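# Stack the N1 well plate onto the N2 plate

## Task

Lift the 96-well plate out of nest N1 and set it on top of the plate already in nest N2 so the two are completely nested, with the upper plate's A1 well directly above the lower plate's A1 well. The lower plate has to remain lying flat in N2. Finish by releasing the plate and moving the gripper away from it.

## Robot and tools

Robot and frame. There are two six-joint arms, left_arm and right_arm, and each has a parallel gripper. Every pose is given in one scene frame. Its origin sits on the table surface midway between the arms. +z is up, +x points out across the table, and left_arm is on the +y side. The arm names are labels only and do not match the sides of a camera image. The left_arm root is at (+0.014, +0.245, 0) m with quat_wxyz (+0.999, 0, 0, -0.034). The right_arm root is at (-0.014, -0.352, 0) m with quat_wxyz (+1.000, 0, 0, +0.028). Viewed from where the arms stand, N1 is the left nest and N2 the right one. Each plate has one clipped corner, and that corner is where well A1 is.

Gripper. The fingers extend along the gripper's +z axis and close along its y axis. The reported end_effector_position is the pinch point between the finger pads, about 1 cm short of the fingertips.

execute_actions. The argument actions is a list that is either empty or holds exactly one entry.
- An empty list [] sends nothing. It returns the current state together with camera pictures.
- A motion entry is {"rows": [...], "steps": n}. n runs from 5 to 15 and defaults to 15. Each step lasts 1/30 s.
- rows holds 1 to 15 rows, and each row is applied for one step. If there are fewer rows than steps, the final row keeps being applied.
- Every row is a single flat list of 14 numbers covering both arms, even when one arm should stay still. The order is left_arm waist, shoulder, elbow, wrist pitch, wrist yaw, wrist roll, opening, and then the same seven values for right_arm.
- The joint values are absolute target angles in radians, in the form shown by Joint positions. They are not offsets.
- Stated joint ranges for each arm: waist -2.880..2.880, shoulder 0.000..3.142, elbow 0.000..3.019, wrist pitch -1.693..1.571, wrist yaw -1.571..1.571, wrist roll -2.094..2.094.
- A call is rejected, and nothing is sent, if a target lies more than 0.019 rad outside a range and also further out than the joint's current angle. The true limits can differ from the stated ones by up to 0.019 rad. Targets beyond the true limit are clipped to it, and the message "joint sent to its limit" may then appear, possibly about an earlier action. If that message is missing, it does not prove there is more travel.
- The opening is an absolute value on a scale of -1 (closed) to +1 (fully open, a pad gap of 0.094 m).
- A wait entry is {"steps": n} with n up to 300. It sends no command and returns once n steps have passed since the previous result, and your reply time counts toward those steps.
- The optional pictures: true adds camera images. Without it, images come only when the list is empty.

Motion behaviour. On every step, each joint's target is capped to a fixed distance from its measured angle: waist 0.264, shoulder 0.32, elbow 0.276, wrist pitch 0.33, wrist yaw 0.186, wrist roll 0.522 rad. If the targets would move the hand more than 70 mm from where it is now, all of them are pulled back toward the measured angles. Distant goals therefore need several calls. Very small moves of a few mm may not shift the hand at all. A result is produced 5 steps before its action finishes. Those remaining steps run while you reply, and the next action begins after them. Between commands the arms keep moving toward the last row sent. They stop once everything has nearly come to rest or a step was HELD. Fingers that are still moving carry on.

Gripping. grip_measured gives the measured finger opening on the same -1..1 scale you command. Each gripper can read up to about 1 mm off, by its own constant amount. To hold the plate, command roughly 0.03 below grip_measured for a firm grip, or less for a lighter one. Pad force is capped at about 50 to 62 N. Parts thinner than about 2 mm are gripped with less force. The first contact can spike the force.

Reading results.
- The state line has the form left_arm: … | right_arm: … and gives each hand's end_effector_position (m) and end_effector_quat_wxyz in the scene frame. It can be off from the truth, especially at long reach.
- Joint positions and Joint velocities have one block per arm: the six joints (rad, rad/s), then the pad gap (m, m/s).
- Joint torques list each drive's total output for the six joints. These are offset, scaled and noisy, and they are nonzero even in free air.
- "joint command not followed" means a clearance check changed or blocked some joint targets. The rest of the row was still carried out.
- HELD marks steps on which all or part of your row was not sent.
- MOTOR HOT warns when a motor passes 85 °C. At 100 °C an OVER-TEMPERATURE FAULT occurs, and that arm and its gripper go limp until they cool. Holding a load for a long time, including while you think, builds heat.

zoom_image. Arguments are camera (cam_high 672x504, cam_left_wrist 504x504, cam_right_wrist 504x504) and region [x0, y0, x1, y1] in image pixels, measured from the top-left corner. The region can be at most 504 by 504. It returns a more detailed crop of that camera's most recent image.

read_manual. section "licences" (the default) returns the URDF licence text. It does not move anything.

finished_scene. Give it the number of the current scene. It ends that scene for good and reports whether the goal holds. The goal must already be met and must remain met. Replying without any tool call also ends the run.

Things to avoid.
- Dropping the plate from any real height. A few millimetres on release is fine.
- Knocking anything off the table.
- Letting the arms collide or press hard on each other.
- Slamming into or shoving hard against the plates or nests.
- Overheating a motor.

Loose objects may occasionally get a brief external nudge. Plan motions to be smooth and efficient.

Each tool is called in YAML: its name, and indented under it one key for each argument.

## Session

execute_actions:
  actions: []

Scene clock: 0.00 s of 13200.00 s.
left_arm: end_effector_position=(+0.1964, -0.2795, +0.3466) grip_measured=+1.000 end_effector_quat_wxyz=(+0.164, +0.323, +0.920, -0.152) | right_arm: end_effector_position=(+0.3159, -0.4479, +0.1577) grip_measured=+1.000 end_effector_quat_wxyz=(-0.259, -0.665, +0.699, +0.054)
Joint positions: left_arm=[-1.192  1.523  1.67  -1.272 -0.075 -0.567  0.094] | right_arm=[-0.177  1.552  1.183 -1.635  0.323 -1.569  0.094]
Joint velocities: left_arm=[-0.005 -0.015  0.007 -0.002  0.007  0.007  0.   ] | right_arm=[ 0.005 -0.005 -0.042  0.007  0.022 -0.037  0.   ]
Joint torques (N m, as the arm reports them, + toward a larger angle): no reading

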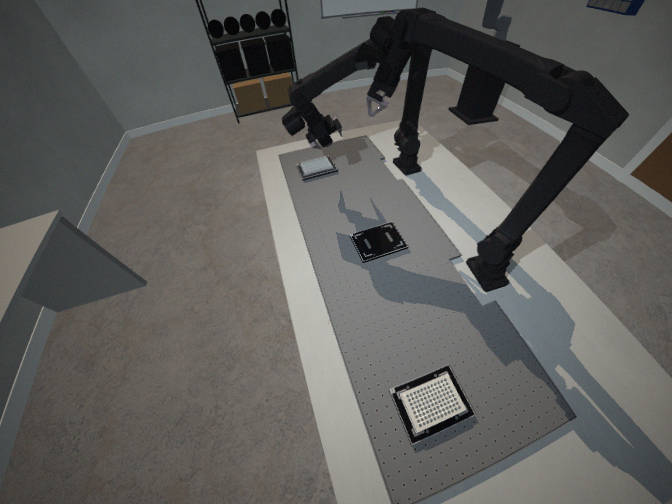

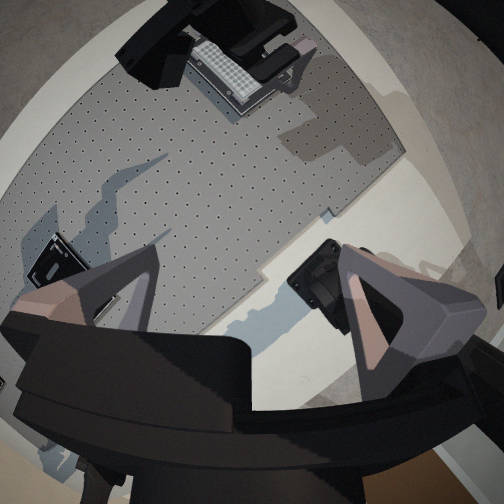

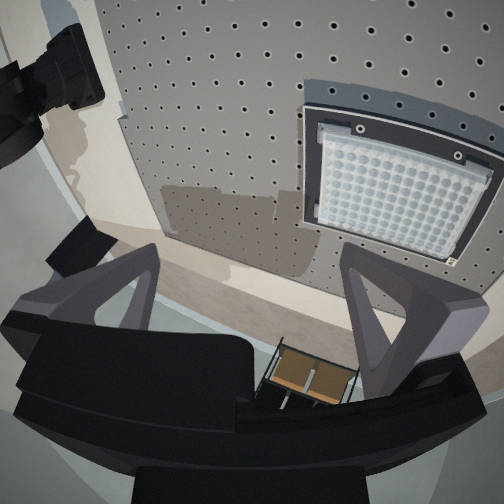

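zoom_image:
  camera: "cam_high"
  region: [370,350,500,460]

zoom_image:
  camera: "cam_right_wrist"
  region: [284,70,504,290]

zoom_image:
  camera: "cam_high"
  region: [280,130,440,280]

Region (370, 350, 500, 460) of cam_high's 672x504 image, scaled by 3.877, with more detail than that image has; it fills the top 426 rows of this view, and the rest is white.

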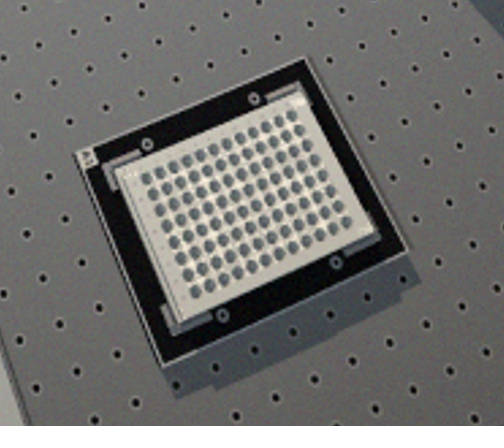

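Region (284, 70, 504, 290) of cam_right_wrist's 504x504 image, scaled by 2.291, with more detail than that image has.

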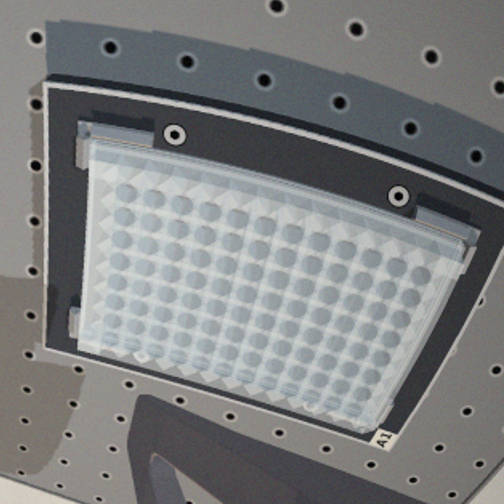

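Region (280, 130, 440, 280) of cam_high's 672x504 image, scaled by 3.150, with more detail than that image has; it fills the top 472 rows of this view, and the rest is white.

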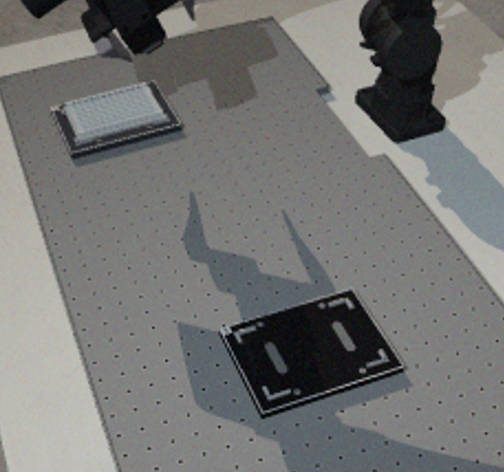

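execute_actions:
  actions:
    - {"rows":[[-0.4,1.5,1.67,-1.272,0,0,1,-0.3,1.552,1.25,-1.4,0,-0.9,1]]}

execute_actions:
  actions:
    - {"rows":[[0.784,1.481,1.166,-1.256,0,0.716,1,-0.452,1.391,1.072,-1.252,0,-0.396,1]]}

execute_actions:
  actions:
    - {"steps":45}
  pictures: true

Scene clock: 1.03 s of 13200.00 s.
left_arm: end_effector_position=(+0.3528, -0.1951, +0.3466) grip_measured=+1.000 end_effector_quat_wxyz=(+0.189, +0.334, +0.916, -0.116) | right_arm: end_effector_position=(+0.3735, -0.4583, +0.1431) grip_measured=+1.000 end_effector_quat_wxyz=(-0.071, -0.354, +0.931, +0.048)
Joint positions: left_arm=[-0.849  1.522  1.67  -1.272 -0.007 -0.217  0.094] | right_arm=[-0.319  1.552  1.219 -1.408  0.006 -0.989  0.094]
Joint velocities: left_arm=[ 1.353 -0.015  0.002 -0.002 -0.007  0.505  0.   ] | right_arm=[ 0.024 -0.015  0.027  0.007  0.007  0.549  0.   ]
Joint torques (N m, as the arm reports them, + toward a larger angle): left_arm=[ -0.41 -12.61   8.52   0.77  -0.01   0.2 ] | right_arm=[ -1.09 -12.89  11.79   0.47  -0.26   0.09]
Steps of this call (steps 1 to 21: nothing new was sent; steps 22 to 31: the first 10 steps of this action). Readings (joint positions):
22: left_arm=[-1.182 1.523 1.670 -1.272 -0.052 -0.522] | right_arm=[-0.188 1.551 1.184 -1.595 0.228 -1.488]
23: left_arm=[-1.166 1.523 1.670 -1.272 -0.033 -0.471] | right_arm=[-0.206 1.550 1.187 -1.527 0.120 -1.388]
25: left_arm=[-1.107 1.522 1.670 -1.272 -0.016 -0.384] | right_arm=[-0.253 1.552 1.202 -1.443 0.019 -1.216]
29: left_arm=[-0.942 1.522 1.670 -1.272 -0.007 -0.261] | right_arm=[-0.316 1.552 1.219 -1.408 0.007 -1.034]
31: the state above

Scene clock: 1.53 s of 13200.00 s.
left_arm: end_effector_position=(+0.4672, +0.1273, +0.2083) grip_measured=+1.000 end_effector_quat_wxyz=(+0.072, +0.244, +0.967, +0.003) | right_arm: end_effector_position=(+0.3270, -0.5072, +0.1424) grip_measured=+1.000 end_effector_quat_wxyz=(-0.015, -0.021, +1.000, +0.006)
Joint positions: left_arm=[-0.189  1.481  1.318 -1.263 -0.007  0.239  0.094] | right_arm=[-0.48   1.395  1.056 -1.264  0.002 -0.465  0.094]
Joint velocities: left_arm=[ 1.216  0.005 -1.043  0.007 -0.022  1.326  0.   ] | right_arm=[ 0.122 -0.005 -0.027  0.032  0.007  0.359  0.   ]
Joint torques (N m, as the arm reports them, + toward a larger angle): left_arm=[  0.21 -10.48   8.93   0.42   0.02   0.17] | right_arm=[ -0.9  -10.96  10.65   0.85  -0.13   0.07]
Steps of this call (steps 1 to 5: the last 5 steps of your previous action; steps 6 to 15: the first 10 steps of this action). Readings (joint positions):
6: left_arm=[-0.562 1.520 1.655 -1.267 -0.007 -0.106] | right_arm=[-0.315 1.538 1.195 -1.369 -0.003 -0.852]
7: left_arm=[-0.516 1.509 1.625 -1.263 -0.007 -0.068] | right_arm=[-0.332 1.509 1.151 -1.316 -0.004 -0.764]
9: left_arm=[-0.430 1.491 1.551 -1.263 -0.007 0.006] | right_arm=[-0.393 1.452 1.079 -1.281 -0.003 -0.635]
13: left_arm=[-0.270 1.481 1.396 -1.263 -0.007 0.154] | right_arm=[-0.481 1.400 1.056 -1.268 0.002 -0.498]
15: the state above

Scene clock: 3.03 s of 13200.00 s.
left_arm: end_effector_position=(+0.3298, +0.5190, +0.1476) grip_measured=+1.000 end_effector_quat_wxyz=(-0.005, -0.007, +1.000, -0.003) | right_arm: end_effector_position=(+0.3314, -0.4988, +0.1424) grip_measured=+1.000 end_effector_quat_wxyz=(-0.014, -0.005, +1.000, +0.005)
Joint positions: left_arm=[ 0.782  1.488  1.168 -1.263 -0.003  0.701  0.094] | right_arm=[-0.455  1.395  1.056 -1.261  0.002 -0.408  0.094]
Joint velocities: left_arm=[-0.015  0.005  0.012 -0.002  0.007 -0.037  0.   ] | right_arm=[-0.015 -0.024  0.007 -0.007 -0.007  0.022  0.   ]
Joint torques (N m, as the arm reports them, + toward a larger angle): left_arm=[ -0.5  -10.34   7.36   0.18   0.06   0.21] | right_arm=[ -1.98 -10.7   10.66   0.78  -0.12   0.11]
Kept back: nothing.
Steps of this call (steps 1 to 5: the last 5 steps of your previous action; steps 6 to 45: the robot went on to your last target). Readings (joint positions):
1: left_arm=[-0.145 1.481 1.283 -1.263 -0.006 0.284] | right_arm=[-0.476 1.395 1.056 -1.262 0.002 -0.453]
2: left_arm=[-0.098 1.482 1.252 -1.263 -0.006 0.327] | right_arm=[-0.470 1.395 1.056 -1.262 0.002 -0.444]
4: left_arm=[0.005 1.484 1.206 -1.263 -0.005 0.407] | right_arm=[-0.460 1.395 1.056 -1.262 0.002 -0.431]
8: left_arm=[0.237 1.488 1.171 -1.263 -0.005 0.525] | right_arm=[-0.455 1.395 1.056 -1.261 0.002 -0.417]
45: the state above
All arms were judged still, so your last target was given up. Only a new action makes them travel on or press farther. Fingers that are still opening or closing keep moving.

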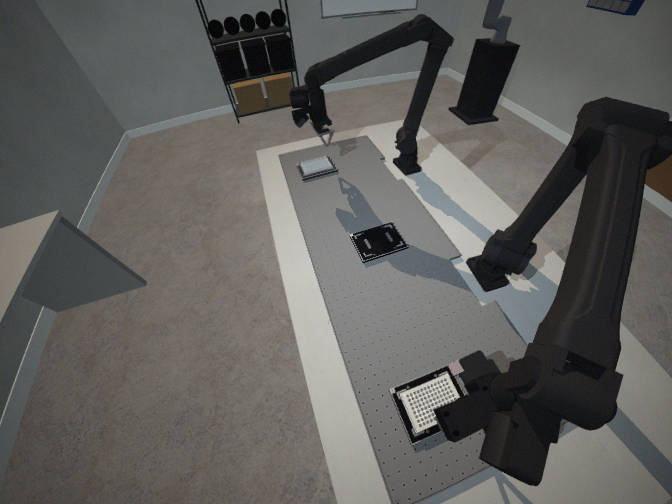

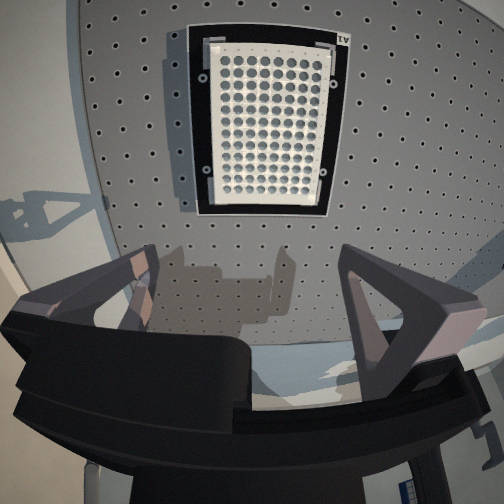

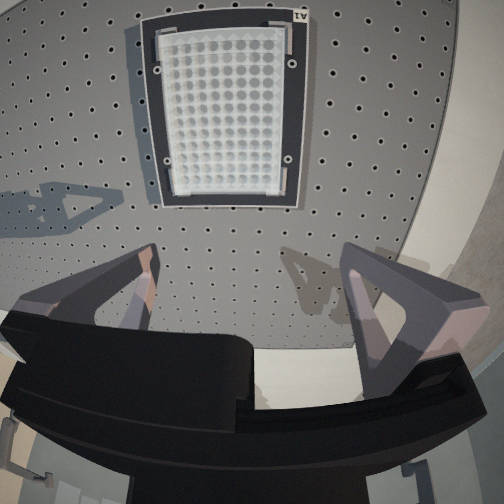

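execute_actions:
  actions:
    - {"rows":[[0.76,1.51,1.155,-1.21,0,0.69,1,-0.43,1.43,1.056,-1.21,0,-0.38,1],[0.76,1.51,1.155,-1.21,0,0.69,1,-0.43,1.43,1.056,-1.21,0,-0.38,1],[0.74,1.55,1.14,-1.16,0,0.66,1,-0.41,1.47,1.05,-1.15,0,-0.36,1],[0.74,1.55,1.14,-1.16,0,0.66,1,-0.41,1.47,1.05,-1.15,0,-0.36,1],[0.72,1.58,1.125,-1.11,0,0.64,1,-0.39,1.51,1.045,-1.1,0,-0.33,1],[0.72,1.58,1.125,-1.11,0,0.64,1,-0.39,1.51,1.045,-1.1,0,-0.33,1],[0.699,1.61,1.109,-1.057,0,0.62,1,-0.376,1.545,1.04,-1.041,0,-0.31,1]]}

execute_actions:
  actions:
    - {"steps":18}
  pictures: true

Scene clock: 3.70 s of 13200.00 s.
left_arm: end_effector_position=(+0.3677, +0.5082, +0.0890) grip_measured=+1.000 end_effector_quat_wxyz=(+0.005, +0.007, +1.000, +0.006) | right_arm: end_effector_position=(+0.3816, -0.4857, +0.0876) grip_measured=+1.000 end_effector_quat_wxyz=(+0.012, -0.010, +1.000, -0.005)
Joint positions: left_arm=[ 0.707  1.588  1.117 -1.085 -0.002  0.654  0.094] | right_arm=[-0.379  1.529  1.043 -1.06   0.002 -0.343  0.094]
Joint velocities: left_arm=[-0.249  0.484 -0.173  0.198  0.007 -0.095  0.   ] | right_arm=[ 0.181  0.493 -0.125  0.222  0.007  0.139  0.   ]
Joint torques (N m, as the arm reports them, + toward a larger angle): left_arm=[ -0.23 -11.46   7.27   0.41   0.06  -0.12] | right_arm=[ -3.42 -13.16   8.76   0.6   -0.1    0.12]
Steps of this call (steps 1 to 10: nothing new was sent; steps 11 to 20: the first 10 steps of this action). Readings (joint positions):
11: left_arm=[0.781 1.488 1.166 -1.256 -0.003 0.701] | right_arm=[-0.454 1.396 1.055 -1.254 0.002 -0.405]
12: left_arm=[0.780 1.488 1.163 -1.246 -0.003 0.701] | right_arm=[-0.451 1.398 1.054 -1.241 0.002 -0.402]
14: left_arm=[0.770 1.496 1.155 -1.209 -0.003 0.692] | right_arm=[-0.439 1.412 1.053 -1.198 0.002 -0.391]
18: left_arm=[0.728 1.552 1.129 -1.111 -0.003 0.664] | right_arm=[-0.397 1.488 1.049 -1.090 0.002 -0.355]
20: the state above

Scene clock: 4.30 s of 13200.00 s.
left_arm: end_effector_position=(+0.3652, +0.5000, +0.0711) grip_measured=+1.000 end_effector_quat_wxyz=(-0.010, +0.004, +1.000, -0.005) | right_arm: end_effector_position=(+0.3770, -0.4809, +0.0718) grip_measured=+1.000 end_effector_quat_wxyz=(-0.004, -0.003, +1.000, +0.000)
Joint positions: left_arm=[ 0.696  1.616  1.099 -1.075 -0.002  0.636  0.094] | right_arm=[-0.372  1.555  1.027 -1.05   0.002 -0.321  0.094]
Joint velocities: left_arm=[-0.005 -0.005  0.002 -0.017  0.037 -0.066  0.   ] | right_arm=[-0.005 -0.005  0.022  0.002  0.051 -0.007  0.   ]
Joint torques (N m, as the arm reports them, + toward a larger angle): left_arm=[ -0.36 -11.42   7.58   0.6    0.05  -0.11] | right_arm=[ -2.86 -12.9    9.54   0.84  -0.08   0.1 ]
Kept back: nothing.
Steps of this call (steps 1 to 5: the last 5 steps of your previous action; steps 6 to 18: the robot went on to your last target). Readings (joint positions):
1: left_arm=[0.701 1.602 1.111 -1.080 -0.002 0.650] | right_arm=[-0.374 1.542 1.039 -1.054 0.002 -0.339]
2: left_arm=[0.697 1.613 1.107 -1.078 -0.002 0.647] | right_arm=[-0.372 1.551 1.034 -1.053 0.002 -0.336]
4: left_arm=[0.696 1.622 1.100 -1.078 -0.002 0.643] | right_arm=[-0.372 1.555 1.027 -1.052 0.002 -0.330]
8: left_arm=[0.696 1.618 1.099 -1.075 -0.002 0.638] | right_arm=[-0.372 1.555 1.027 -1.050 0.002 -0.325]
18: the state above

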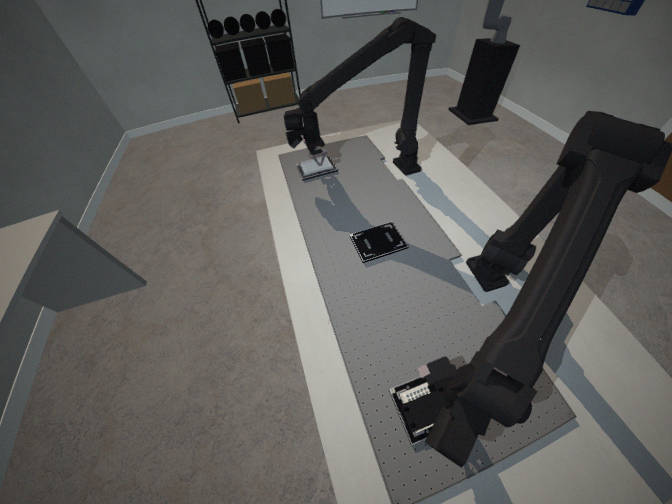

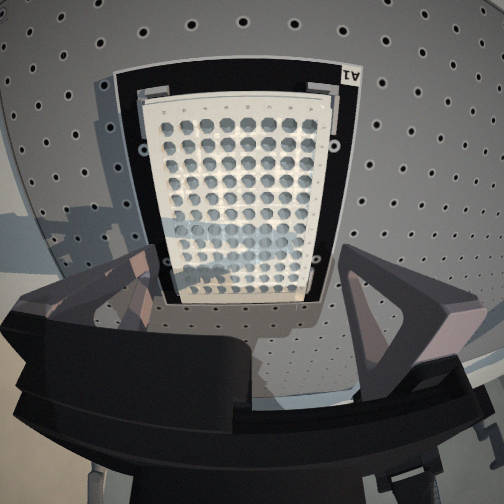

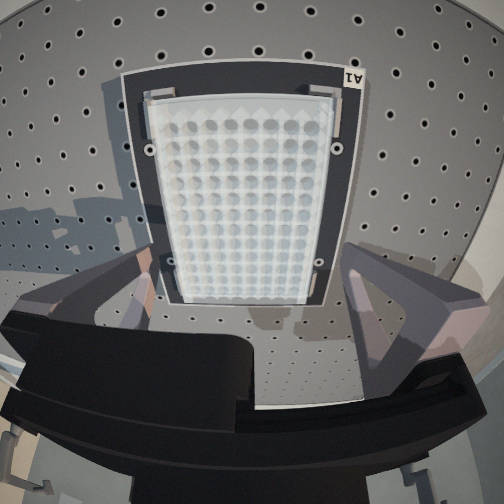

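execute_actions:
  actions:
    - {"rows":[[0.705,1.62,1.095,-1.03,0,0.605,1,-0.376,1.545,1.04,-1.041,0,-0.31,1],[0.705,1.62,1.095,-1.03,0,0.605,1,-0.376,1.545,1.04,-1.041,0,-0.31,1],[0.705,1.63,1.085,-1.0,0,0.605,1,-0.376,1.545,1.04,-1.041,0,-0.31,1],[0.705,1.63,1.085,-1.0,0,0.605,1,-0.376,1.545,1.04,-1.041,0,-0.31,1],[0.705,1.636,1.075,-0.98,0,0.605,1,-0.376,1.545,1.04,-1.041,0,-0.31,1]]}

execute_actions:
  actions:
    - {"steps":10}
  pictures: true

zoom_image:
  camera: "cam_right_wrist"
  region: [120,60,380,320]

Scene clock: 4.90 s of 13200.00 s.
left_arm: end_effector_position=(+0.3716, +0.5046, +0.0627) grip_measured=+1.000 end_effector_quat_wxyz=(+0.010, -0.003, +1.000, +0.009) | right_arm: end_effector_position=(+0.3770, -0.4809, +0.0718) grip_measured=+1.000 end_effector_quat_wxyz=(-0.004, -0.003, +1.000, +0.000)
Joint positions: left_arm=[ 0.696  1.618  1.076 -1.001 -0.002  0.622  0.094] | right_arm=[-0.372  1.555  1.027 -1.05   0.002 -0.321  0.094]
Joint velocities: left_arm=[ 0.005  0.005 -0.042 -0.002 -0.007 -0.007  0.   ] | right_arm=[ 0.005 -0.005  0.017 -0.007  0.007 -0.051  0.   ]
Joint torques (N m, as the arm reports them, + toward a larger angle): left_arm=[ 0.03 -9.66  6.9   0.83  0.05 -0.12] | right_arm=[ -2.18 -13.57   9.69   1.    -0.1    0.15]
Steps of this call (steps 1 to 8: the robot went on to your last target; steps 9 to 18: the first 10 steps of this action). Readings (joint positions):
9: left_arm=[0.696 1.616 1.098 -1.071 -0.002 0.633] | right_arm=[-0.372 1.555 1.027 -1.050 0.002 -0.321]
10: left_arm=[0.696 1.616 1.097 -1.063 -0.002 0.630] | right_arm=[-0.372 1.555 1.027 -1.050 0.002 -0.321]
12: left_arm=[0.696 1.616 1.093 -1.037 -0.002 0.627] | right_arm=[-0.372 1.555 1.027 -1.050 0.002 -0.321]
16: left_arm=[0.696 1.617 1.079 -1.003 -0.002 0.623] | right_arm=[-0.372 1.555 1.027 -1.050 0.002 -0.321]
18: the state above

Scene clock: 5.23 s of 13200.00 s.
left_arm: end_effector_position=(+0.3718, +0.5047, +0.0625) grip_measured=+1.000 end_effector_quat_wxyz=(+0.011, -0.004, +1.000, +0.009) | right_arm: end_effector_position=(+0.3770, -0.4809, +0.0718) grip_measured=+1.000 end_effector_quat_wxyz=(-0.004, -0.003, +1.000, +0.000)
Joint positions: left_arm=[ 0.696  1.618  1.075 -0.999 -0.002  0.62   0.094] | right_arm=[-0.372  1.555  1.027 -1.05   0.002 -0.321  0.094]
Joint velocities: left_arm=[ 0.005 -0.015  0.012 -0.007 -0.007 -0.022  0.   ] | right_arm=[-0.005 -0.005  0.017  0.002  0.051 -0.007  0.   ]
Joint torques (N m, as the arm reports them, + toward a larger angle): left_arm=[ 0.   -9.71  6.76  0.74  0.05 -0.12] | right_arm=[ -2.45 -13.01   9.52   0.81  -0.12   0.13]
Kept back: nothing.
Steps of this call (steps 1 to 5: the last 5 steps of your previous action; steps 6 to 10: the robot went on to your last target). Readings (joint positions):
1: left_arm=[0.696 1.618 1.075 -1.001 -0.002 0.622] | right_arm=[-0.372 1.555 1.027 -1.050 0.002 -0.321]
2: left_arm=[0.696 1.618 1.075 -1.001 -0.002 0.622] | right_arm=[-0.372 1.555 1.027 -1.050 0.002 -0.321]
4: left_arm=[0.696 1.618 1.075 -1.000 -0.002 0.621] | right_arm=[-0.372 1.555 1.027 -1.050 0.002 -0.321]
8: left_arm=[0.696 1.618 1.075 -0.999 -0.002 0.621] | right_arm=[-0.372 1.555 1.027 -1.050 0.002 -0.321]
10: the state above

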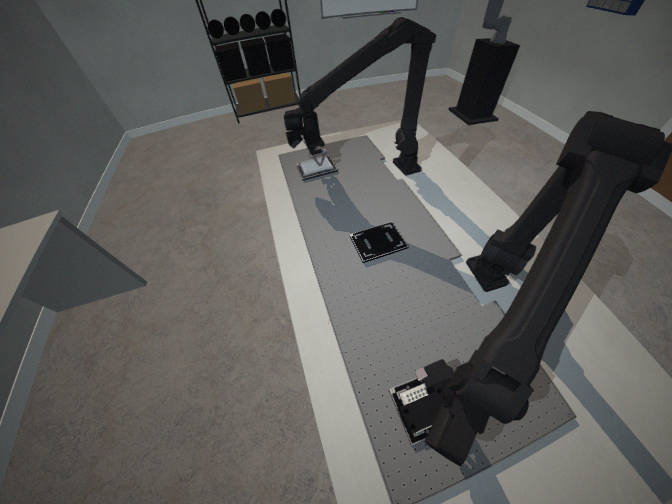

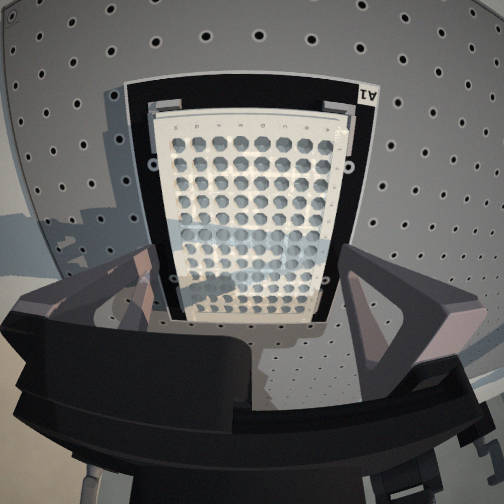

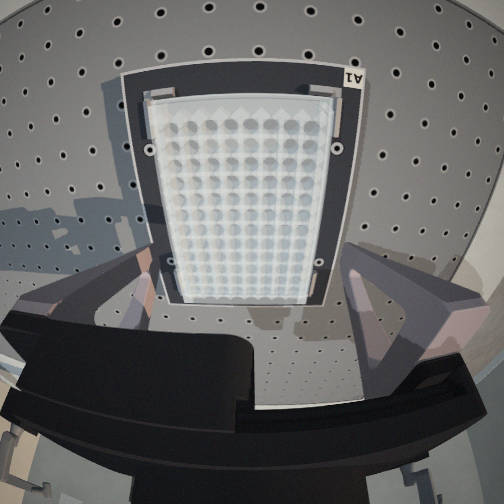

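Region (120, 60, 380, 320) of cam_right_wrist's 504x504 image, scaled by 1.938, with more detail than that image has.

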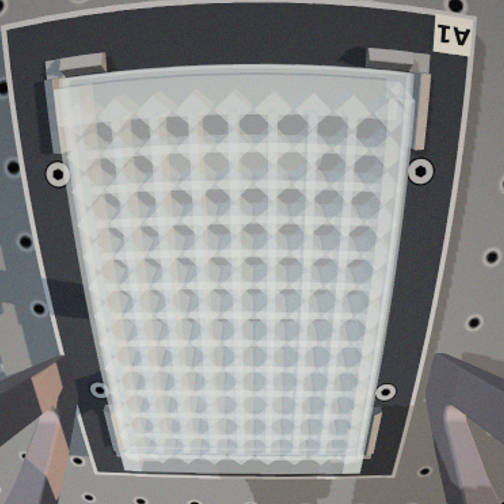

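zoom_image:
  camera: "cam_right_wrist"
  region: [280,70,360,150]

zoom_image:
  camera: "cam_right_wrist"
  region: [150,240,230,320]

execute_actions:
  actions:
    - {"rows":[[0.705,1.646,1.072,-0.975,0,0.635,1,-0.376,1.545,1.04,-1.041,0,-0.31,1],[0.705,1.65,1.072,-0.975,0,0.635,1,-0.376,1.545,1.04,-1.041,0,-0.31,1],[0.705,1.654,1.072,-0.975,0,0.635,1,-0.376,1.545,1.04,-1.041,0,-0.31,1],[0.705,1.66,1.07,-0.97,0,0.635,1,-0.376,1.545,1.04,-1.041,0,-0.31,1]]}

execute_actions:
  actions:
    - {"steps":10}
  pictures: true

Region (280, 70, 360, 150) of cam_right_wrist's 504x504 image, scaled by 6.300, with more detail than that image has.

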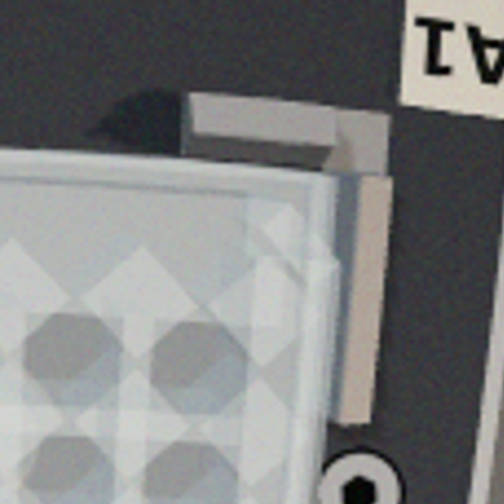

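Region (150, 240, 230, 320) of cam_right_wrist's 504x504 image, scaled by 6.300, with more detail than that image has.

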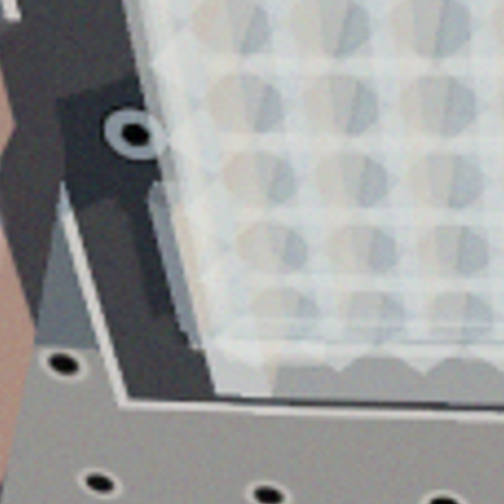

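Scene clock: 5.80 s of 13200.00 s.
left_arm: end_effector_position=(+0.3707, +0.5040, +0.0500) grip_measured=+1.000 end_effector_quat_wxyz=(+0.003, -0.004, +1.000, +0.003) | right_arm: end_effector_position=(+0.3770, -0.4809, +0.0718) grip_measured=+1.000 end_effector_quat_wxyz=(-0.004, -0.003, +1.000, +0.000)
Joint positions: left_arm=[ 0.696  1.645  1.071 -0.989 -0.002  0.62   0.094] | right_arm=[-0.372  1.555  1.027 -1.05   0.002 -0.321  0.094]
Joint velocities: left_arm=[-0.005  0.024 -0.037 -0.022  0.037 -0.037  0.   ] | right_arm=[-0.005 -0.005 -0.002  0.007 -0.051  0.051  0.   ]
Joint torques (N m, as the arm reports them, + toward a larger angle): left_arm=[  0.01 -10.29   6.71   0.65   0.05   0.21] | right_arm=[ -2.66 -13.14   9.5    0.84  -0.11   0.13]
Steps of this call (steps 1 to 7: the robot went on to your last target; steps 8 to 17: the first 10 steps of this action). Readings (joint positions):
8: left_arm=[0.696 1.619 1.075 -0.999 -0.002 0.620] | right_arm=[-0.372 1.555 1.027 -1.050 0.002 -0.321]
9: left_arm=[0.696 1.620 1.075 -0.997 -0.002 0.620] | right_arm=[-0.372 1.555 1.027 -1.050 0.002 -0.321]
11: left_arm=[0.696 1.625 1.075 -0.994 -0.002 0.620] | right_arm=[-0.372 1.555 1.027 -1.050 0.002 -0.321]
15: left_arm=[0.696 1.640 1.073 -0.989 -0.002 0.620] | right_arm=[-0.372 1.555 1.027 -1.050 0.002 -0.321]
17: the state above

Scene clock: 6.13 s of 13200.00 s.
left_arm: end_effector_position=(+0.3701, +0.5035, +0.0490) grip_measured=+1.000 end_effector_quat_wxyz=(+0.002, -0.004, +1.000, +0.003) | right_arm: end_effector_position=(+0.3770, -0.4809, +0.0718) grip_measured=+1.000 end_effector_quat_wxyz=(-0.004, -0.003, +1.000, +0.000)
Joint positions: left_arm=[ 0.696  1.646  1.07  -0.989 -0.002  0.62   0.094] | right_arm=[-0.372  1.555  1.027 -1.05   0.002 -0.321  0.094]
Joint velocities: left_arm=[-0.005 -0.024  0.002 -0.017 -0.007 -0.022  0.   ] | right_arm=[-0.005 -0.005 -0.017 -0.002 -0.066 -0.051  0.   ]
Joint torques (N m, as the arm reports them, + toward a larger angle): left_arm=[  0.07 -10.14   6.69   0.67   0.05   0.21] | right_arm=[ -2.37 -13.69   9.57   0.83  -0.13   0.12]
Kept back: nothing.
Steps of this call (steps 1 to 5: the last 5 steps of your previous action; steps 6 to 10: the robot went on to your last target). Readings (joint positions):
1: left_arm=[0.696 1.645 1.070 -0.989 -0.002 0.620] | right_arm=[-0.372 1.555 1.027 -1.050 0.002 -0.321]
2: left_arm=[0.696 1.646 1.070 -0.989 -0.002 0.620] | right_arm=[-0.372 1.555 1.027 -1.050 0.002 -0.321]
4: left_arm=[0.696 1.646 1.070 -0.989 -0.002 0.620] | right_arm=[-0.372 1.555 1.027 -1.050 0.002 -0.321]
8: left_arm=[0.696 1.646 1.070 -0.989 -0.002 0.620] | right_arm=[-0.372 1.555 1.027 -1.050 0.002 -0.321]
10: the state above

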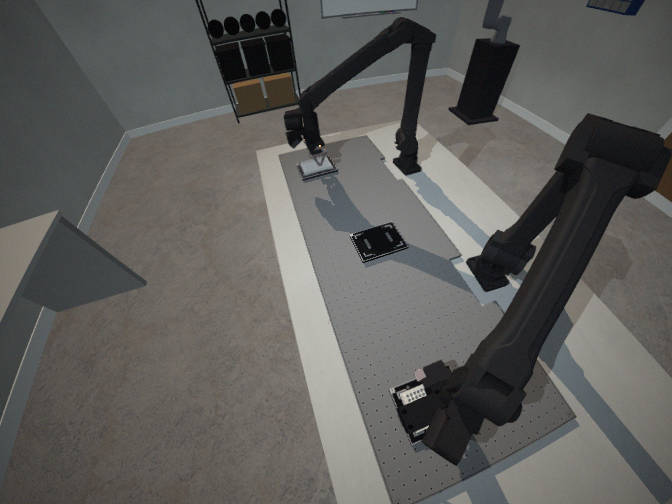

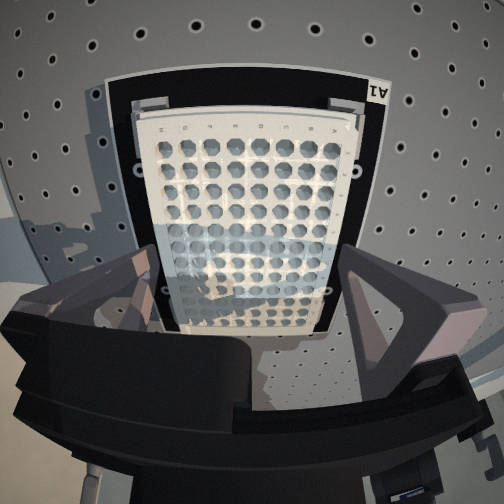

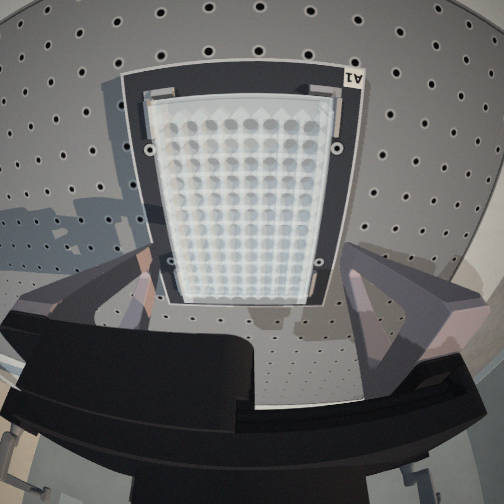

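execute_actions:
  actions:
    - {"rows":[[0.705,1.672,1.062,-0.953,0,0.62,1,-0.376,1.545,1.04,-1.041,0,-0.31,1]]}

execute_actions:
  actions:
    - {"rows":[[0.70,1.665,1.062,-0.953,0,0.62,0.86,-0.376,1.545,1.04,-1.041,0,-0.31,1],[0.70,1.665,1.062,-0.953,0,0.62,0.82,-0.376,1.545,1.04,-1.041,0,-0.31,1],[0.70,1.665,1.062,-0.953,0,0.62,0.77,-0.376,1.545,1.04,-1.041,0,-0.31,1],[0.70,1.665,1.062,-0.953,0,0.62,0.7,-0.376,1.545,1.04,-1.041,0,-0.31,1]]}
  pictures: true

zoom_image:
  camera: "cam_left_wrist"
  region: [100,180,400,340]

Scene clock: 6.87 s of 13200.00 s.
left_arm: end_effector_position=(+0.3707, +0.5040, +0.0440) grip_measured=+1.000 end_effector_quat_wxyz=(+0.003, -0.004, +1.000, +0.003) | right_arm: end_effector_position=(+0.3770, -0.4809, +0.0718) grip_measured=+1.000 end_effector_quat_wxyz=(-0.004, -0.003, +1.000, +0.000)
Joint positions: left_arm=[ 0.696  1.653  1.064 -0.972 -0.002  0.62   0.094] | right_arm=[-0.372  1.555  1.027 -1.05   0.002 -0.321  0.094]
Joint velocities: left_arm=[-0.015 -0.015 -0.022  0.007  0.037 -0.022  0.   ] | right_arm=[-0.005 -0.005  0.012  0.012 -0.007 -0.037  0.   ]
Joint torques (N m, as the arm reports them, + toward a larger angle): left_arm=[-0.08 -9.84  6.48  0.7   0.05  0.05] | right_arm=[ -2.69 -13.42   9.55   0.93  -0.12   0.09]
Steps of this call (steps 1 to 12: the robot went on to your last target; steps 13 to 22: the first 10 steps of this action). Readings (joint positions):
13: left_arm=[0.696 1.646 1.069 -0.986 -0.002 0.620] | right_arm=[-0.372 1.555 1.027 -1.050 0.002 -0.321]
14: left_arm=[0.696 1.646 1.068 -0.980 -0.002 0.620] | right_arm=[-0.372 1.555 1.027 -1.050 0.002 -0.321]
16: left_arm=[0.696 1.649 1.066 -0.975 -0.002 0.620] | right_arm=[-0.372 1.555 1.027 -1.050 0.002 -0.321]
20: left_arm=[0.696 1.653 1.064 -0.972 -0.002 0.620] | right_arm=[-0.372 1.555 1.027 -1.050 0.002 -0.321]
22: the state above

Scene clock: 7.37 s of 13200.00 s.
left_arm: end_effector_position=(+0.3707, +0.5040, +0.0440) grip_measured=+0.764 end_effector_quat_wxyz=(+0.003, -0.004, +1.000, +0.003) | right_arm: end_effector_position=(+0.3770, -0.4809, +0.0718) grip_measured=+1.000 end_effector_quat_wxyz=(-0.004, -0.003, +1.000, +0.000)
Joint positions: left_arm=[ 0.696  1.653  1.064 -0.972 -0.002  0.62   0.083] | right_arm=[-0.372  1.555  1.027 -1.05   0.002 -0.321  0.094]
Joint velocities: left_arm=[-0.005 -0.005 -0.002  0.012  0.022 -0.007  0.   ] | right_arm=[-0.005 -0.005 -0.022 -0.002  0.007 -0.022  0.   ]
Joint torques (N m, as the arm reports them, + toward a larger angle): left_arm=[ -0.38 -10.39   6.46   0.69   0.05   0.05] | right_arm=[ -2.83 -13.25   9.5    0.8   -0.1    0.11]
Steps of this call (steps 1 to 5: the last 5 steps of your previous action; steps 6 to 15: the first 10 steps of this action). Readings (joint positions):
6: left_arm=[0.696 1.653 1.064 -0.972 -0.002 0.620] | right_arm=[-0.372 1.555 1.027 -1.050 0.002 -0.321]
7: left_arm=[0.696 1.653 1.064 -0.972 -0.002 0.620] | right_arm=[-0.372 1.555 1.027 -1.050 0.002 -0.321]
9: left_arm=[0.696 1.653 1.064 -0.972 -0.002 0.620] | right_arm=[-0.372 1.555 1.027 -1.050 0.002 -0.321]
13: left_arm=[0.696 1.653 1.064 -0.972 -0.002 0.620] | right_arm=[-0.372 1.555 1.027 -1.050 0.002 -0.321]
15: the state above

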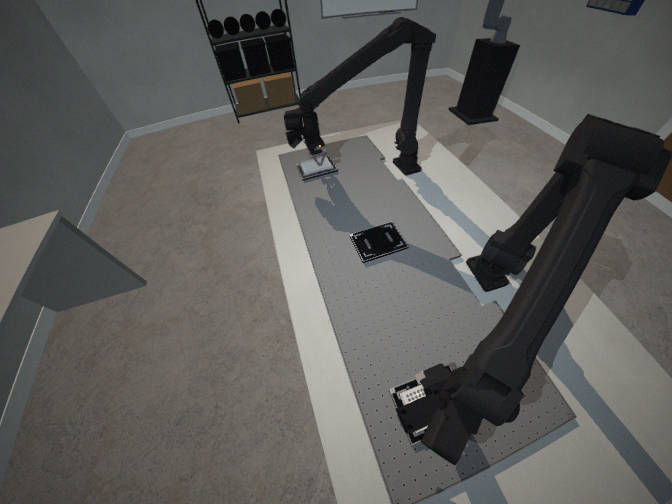

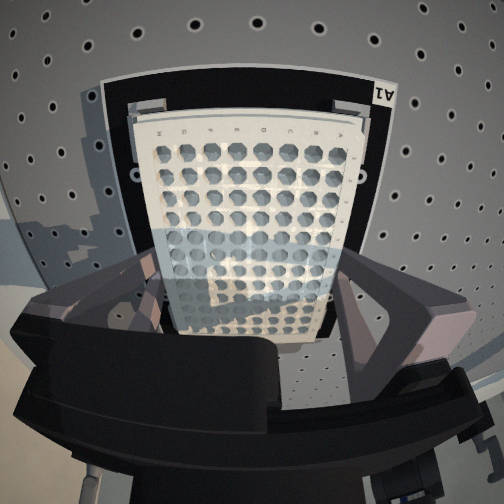

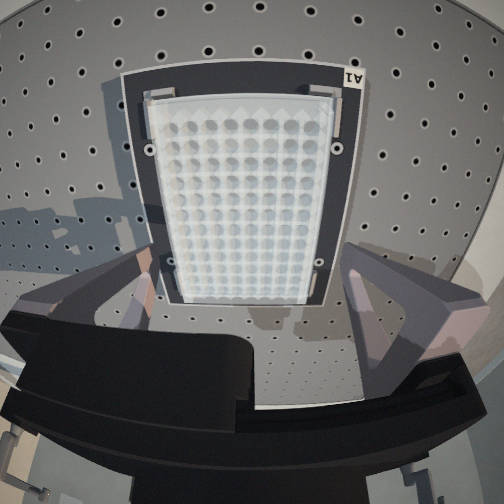

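Region (100, 180, 400, 340) of cam_left_wrist's 504x504 image, scaled by 1.680, with more detail than that image has; it fills the top 269 rows of this view, and the rest is white.

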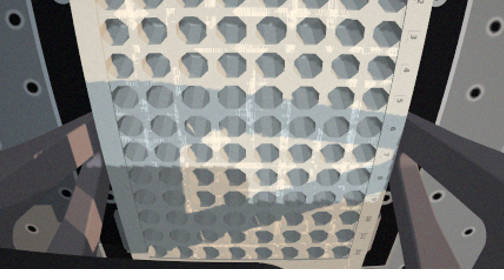

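execute_actions:
  actions:
    - {"rows":[[0.696,1.64,1.085,-0.975,0,0.62,0.7,-0.376,1.545,1.04,-1.041,0,-0.31,1],[0.696,1.635,1.088,-0.985,0,0.62,0.7,-0.376,1.545,1.04,-1.041,0,-0.31,1],[0.696,1.63,1.092,-0.995,0,0.62,0.7,-0.376,1.545,1.04,-1.041,0,-0.31,1],[0.696,1.625,1.096,-1.005,0,0.62,0.7,-0.376,1.545,1.04,-1.041,0,-0.31,1],[0.696,1.62,1.1,-1.015,0,0.62,0.7,-0.376,1.545,1.04,-1.041,0,-0.31,1],[0.696,1.61,1.11,-1.035,0,0.62,0.7,-0.376,1.545,1.04,-1.041,0,-0.31,1],[0.696,1.6,1.12,-1.055,0,0.62,0.7,-0.376,1.545,1.04,-1.041,0,-0.31,1],[0.696,1.59,1.13,-1.075,0,0.62,0.7,-0.376,1.545,1.04,-1.041,0,-0.31,1],[0.696,1.58,1.14,-1.1,0,0.62,0.7,-0.376,1.545,1.04,-1.041,0,-0.31,1],[0.696,1.57,1.16,-1.13,0,0.62,0.7,-0.376,1.545,1.04,-1.041,0,-0.31,1]]}
  pictures: true

Scene clock: 8.13 s of 13200.00 s.
left_arm: end_effector_position=(+0.3630, +0.4983, +0.0690) grip_measured=+0.764 end_effector_quat_wxyz=(-0.009, -0.004, +1.000, -0.005) | right_arm: end_effector_position=(+0.3770, -0.4809, +0.0718) grip_measured=+1.000 end_effector_quat_wxyz=(-0.004, -0.003, +1.000, +0.000)
Joint positions: left_arm=[ 0.696  1.612  1.088 -1.067 -0.002  0.62   0.083] | right_arm=[-0.372  1.555  1.027 -1.05   0.002 -0.321  0.094]
Joint velocities: left_arm=[ 0.015 -0.259  0.3   -0.706 -0.007 -0.022  0.   ] | right_arm=[-0.005 -0.005  0.002 -0.012  0.022 -0.037  0.   ]
Joint torques (N m, as the arm reports them, + toward a larger angle): left_arm=[ -0.7  -12.81  10.6   -0.48   0.05   0.05] | right_arm=[ -2.71 -13.61   9.57   0.76  -0.11   0.13]
Steps of this call (steps 1 to 5: the last 5 steps of your previous action; steps 6 to 13: the robot went on to your last target; steps 14 to 23: the first 10 steps of this action). Readings (joint positions):
14: left_arm=[0.696 1.653 1.064 -0.972 -0.002 0.620] | right_arm=[-0.372 1.555 1.027 -1.050 0.002 -0.321]
15: left_arm=[0.696 1.653 1.064 -0.972 -0.002 0.620] | right_arm=[-0.372 1.555 1.027 -1.050 0.002 -0.321]
17: left_arm=[0.696 1.649 1.064 -0.976 -0.002 0.620] | right_arm=[-0.372 1.555 1.027 -1.050 0.002 -0.321]
21: left_arm=[0.696 1.629 1.071 -1.025 -0.002 0.620] | right_arm=[-0.372 1.555 1.027 -1.050 0.002 -0.321]
23: the state above

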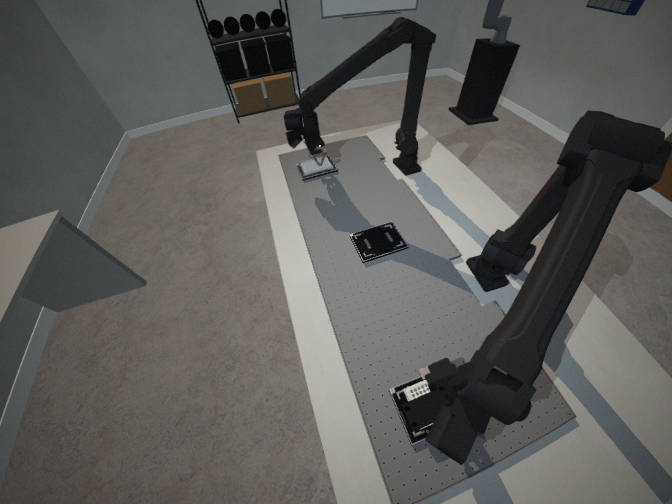

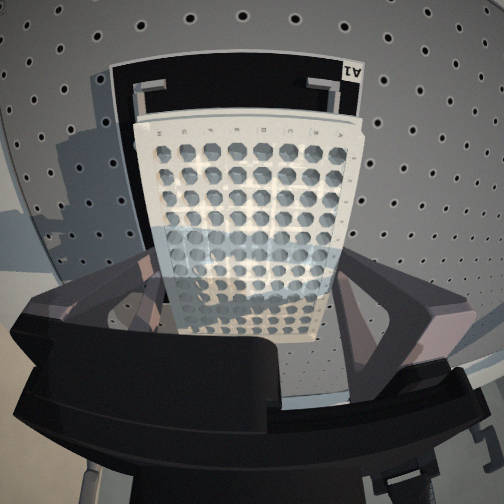

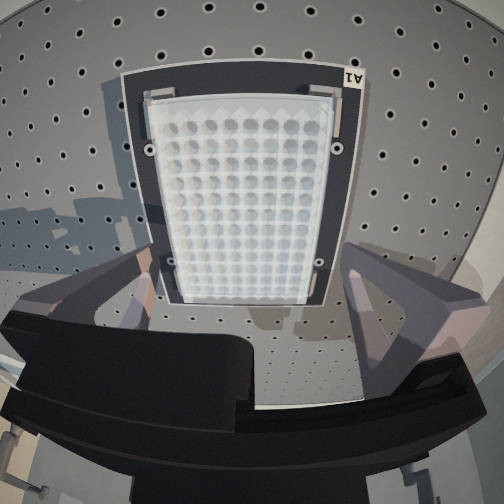

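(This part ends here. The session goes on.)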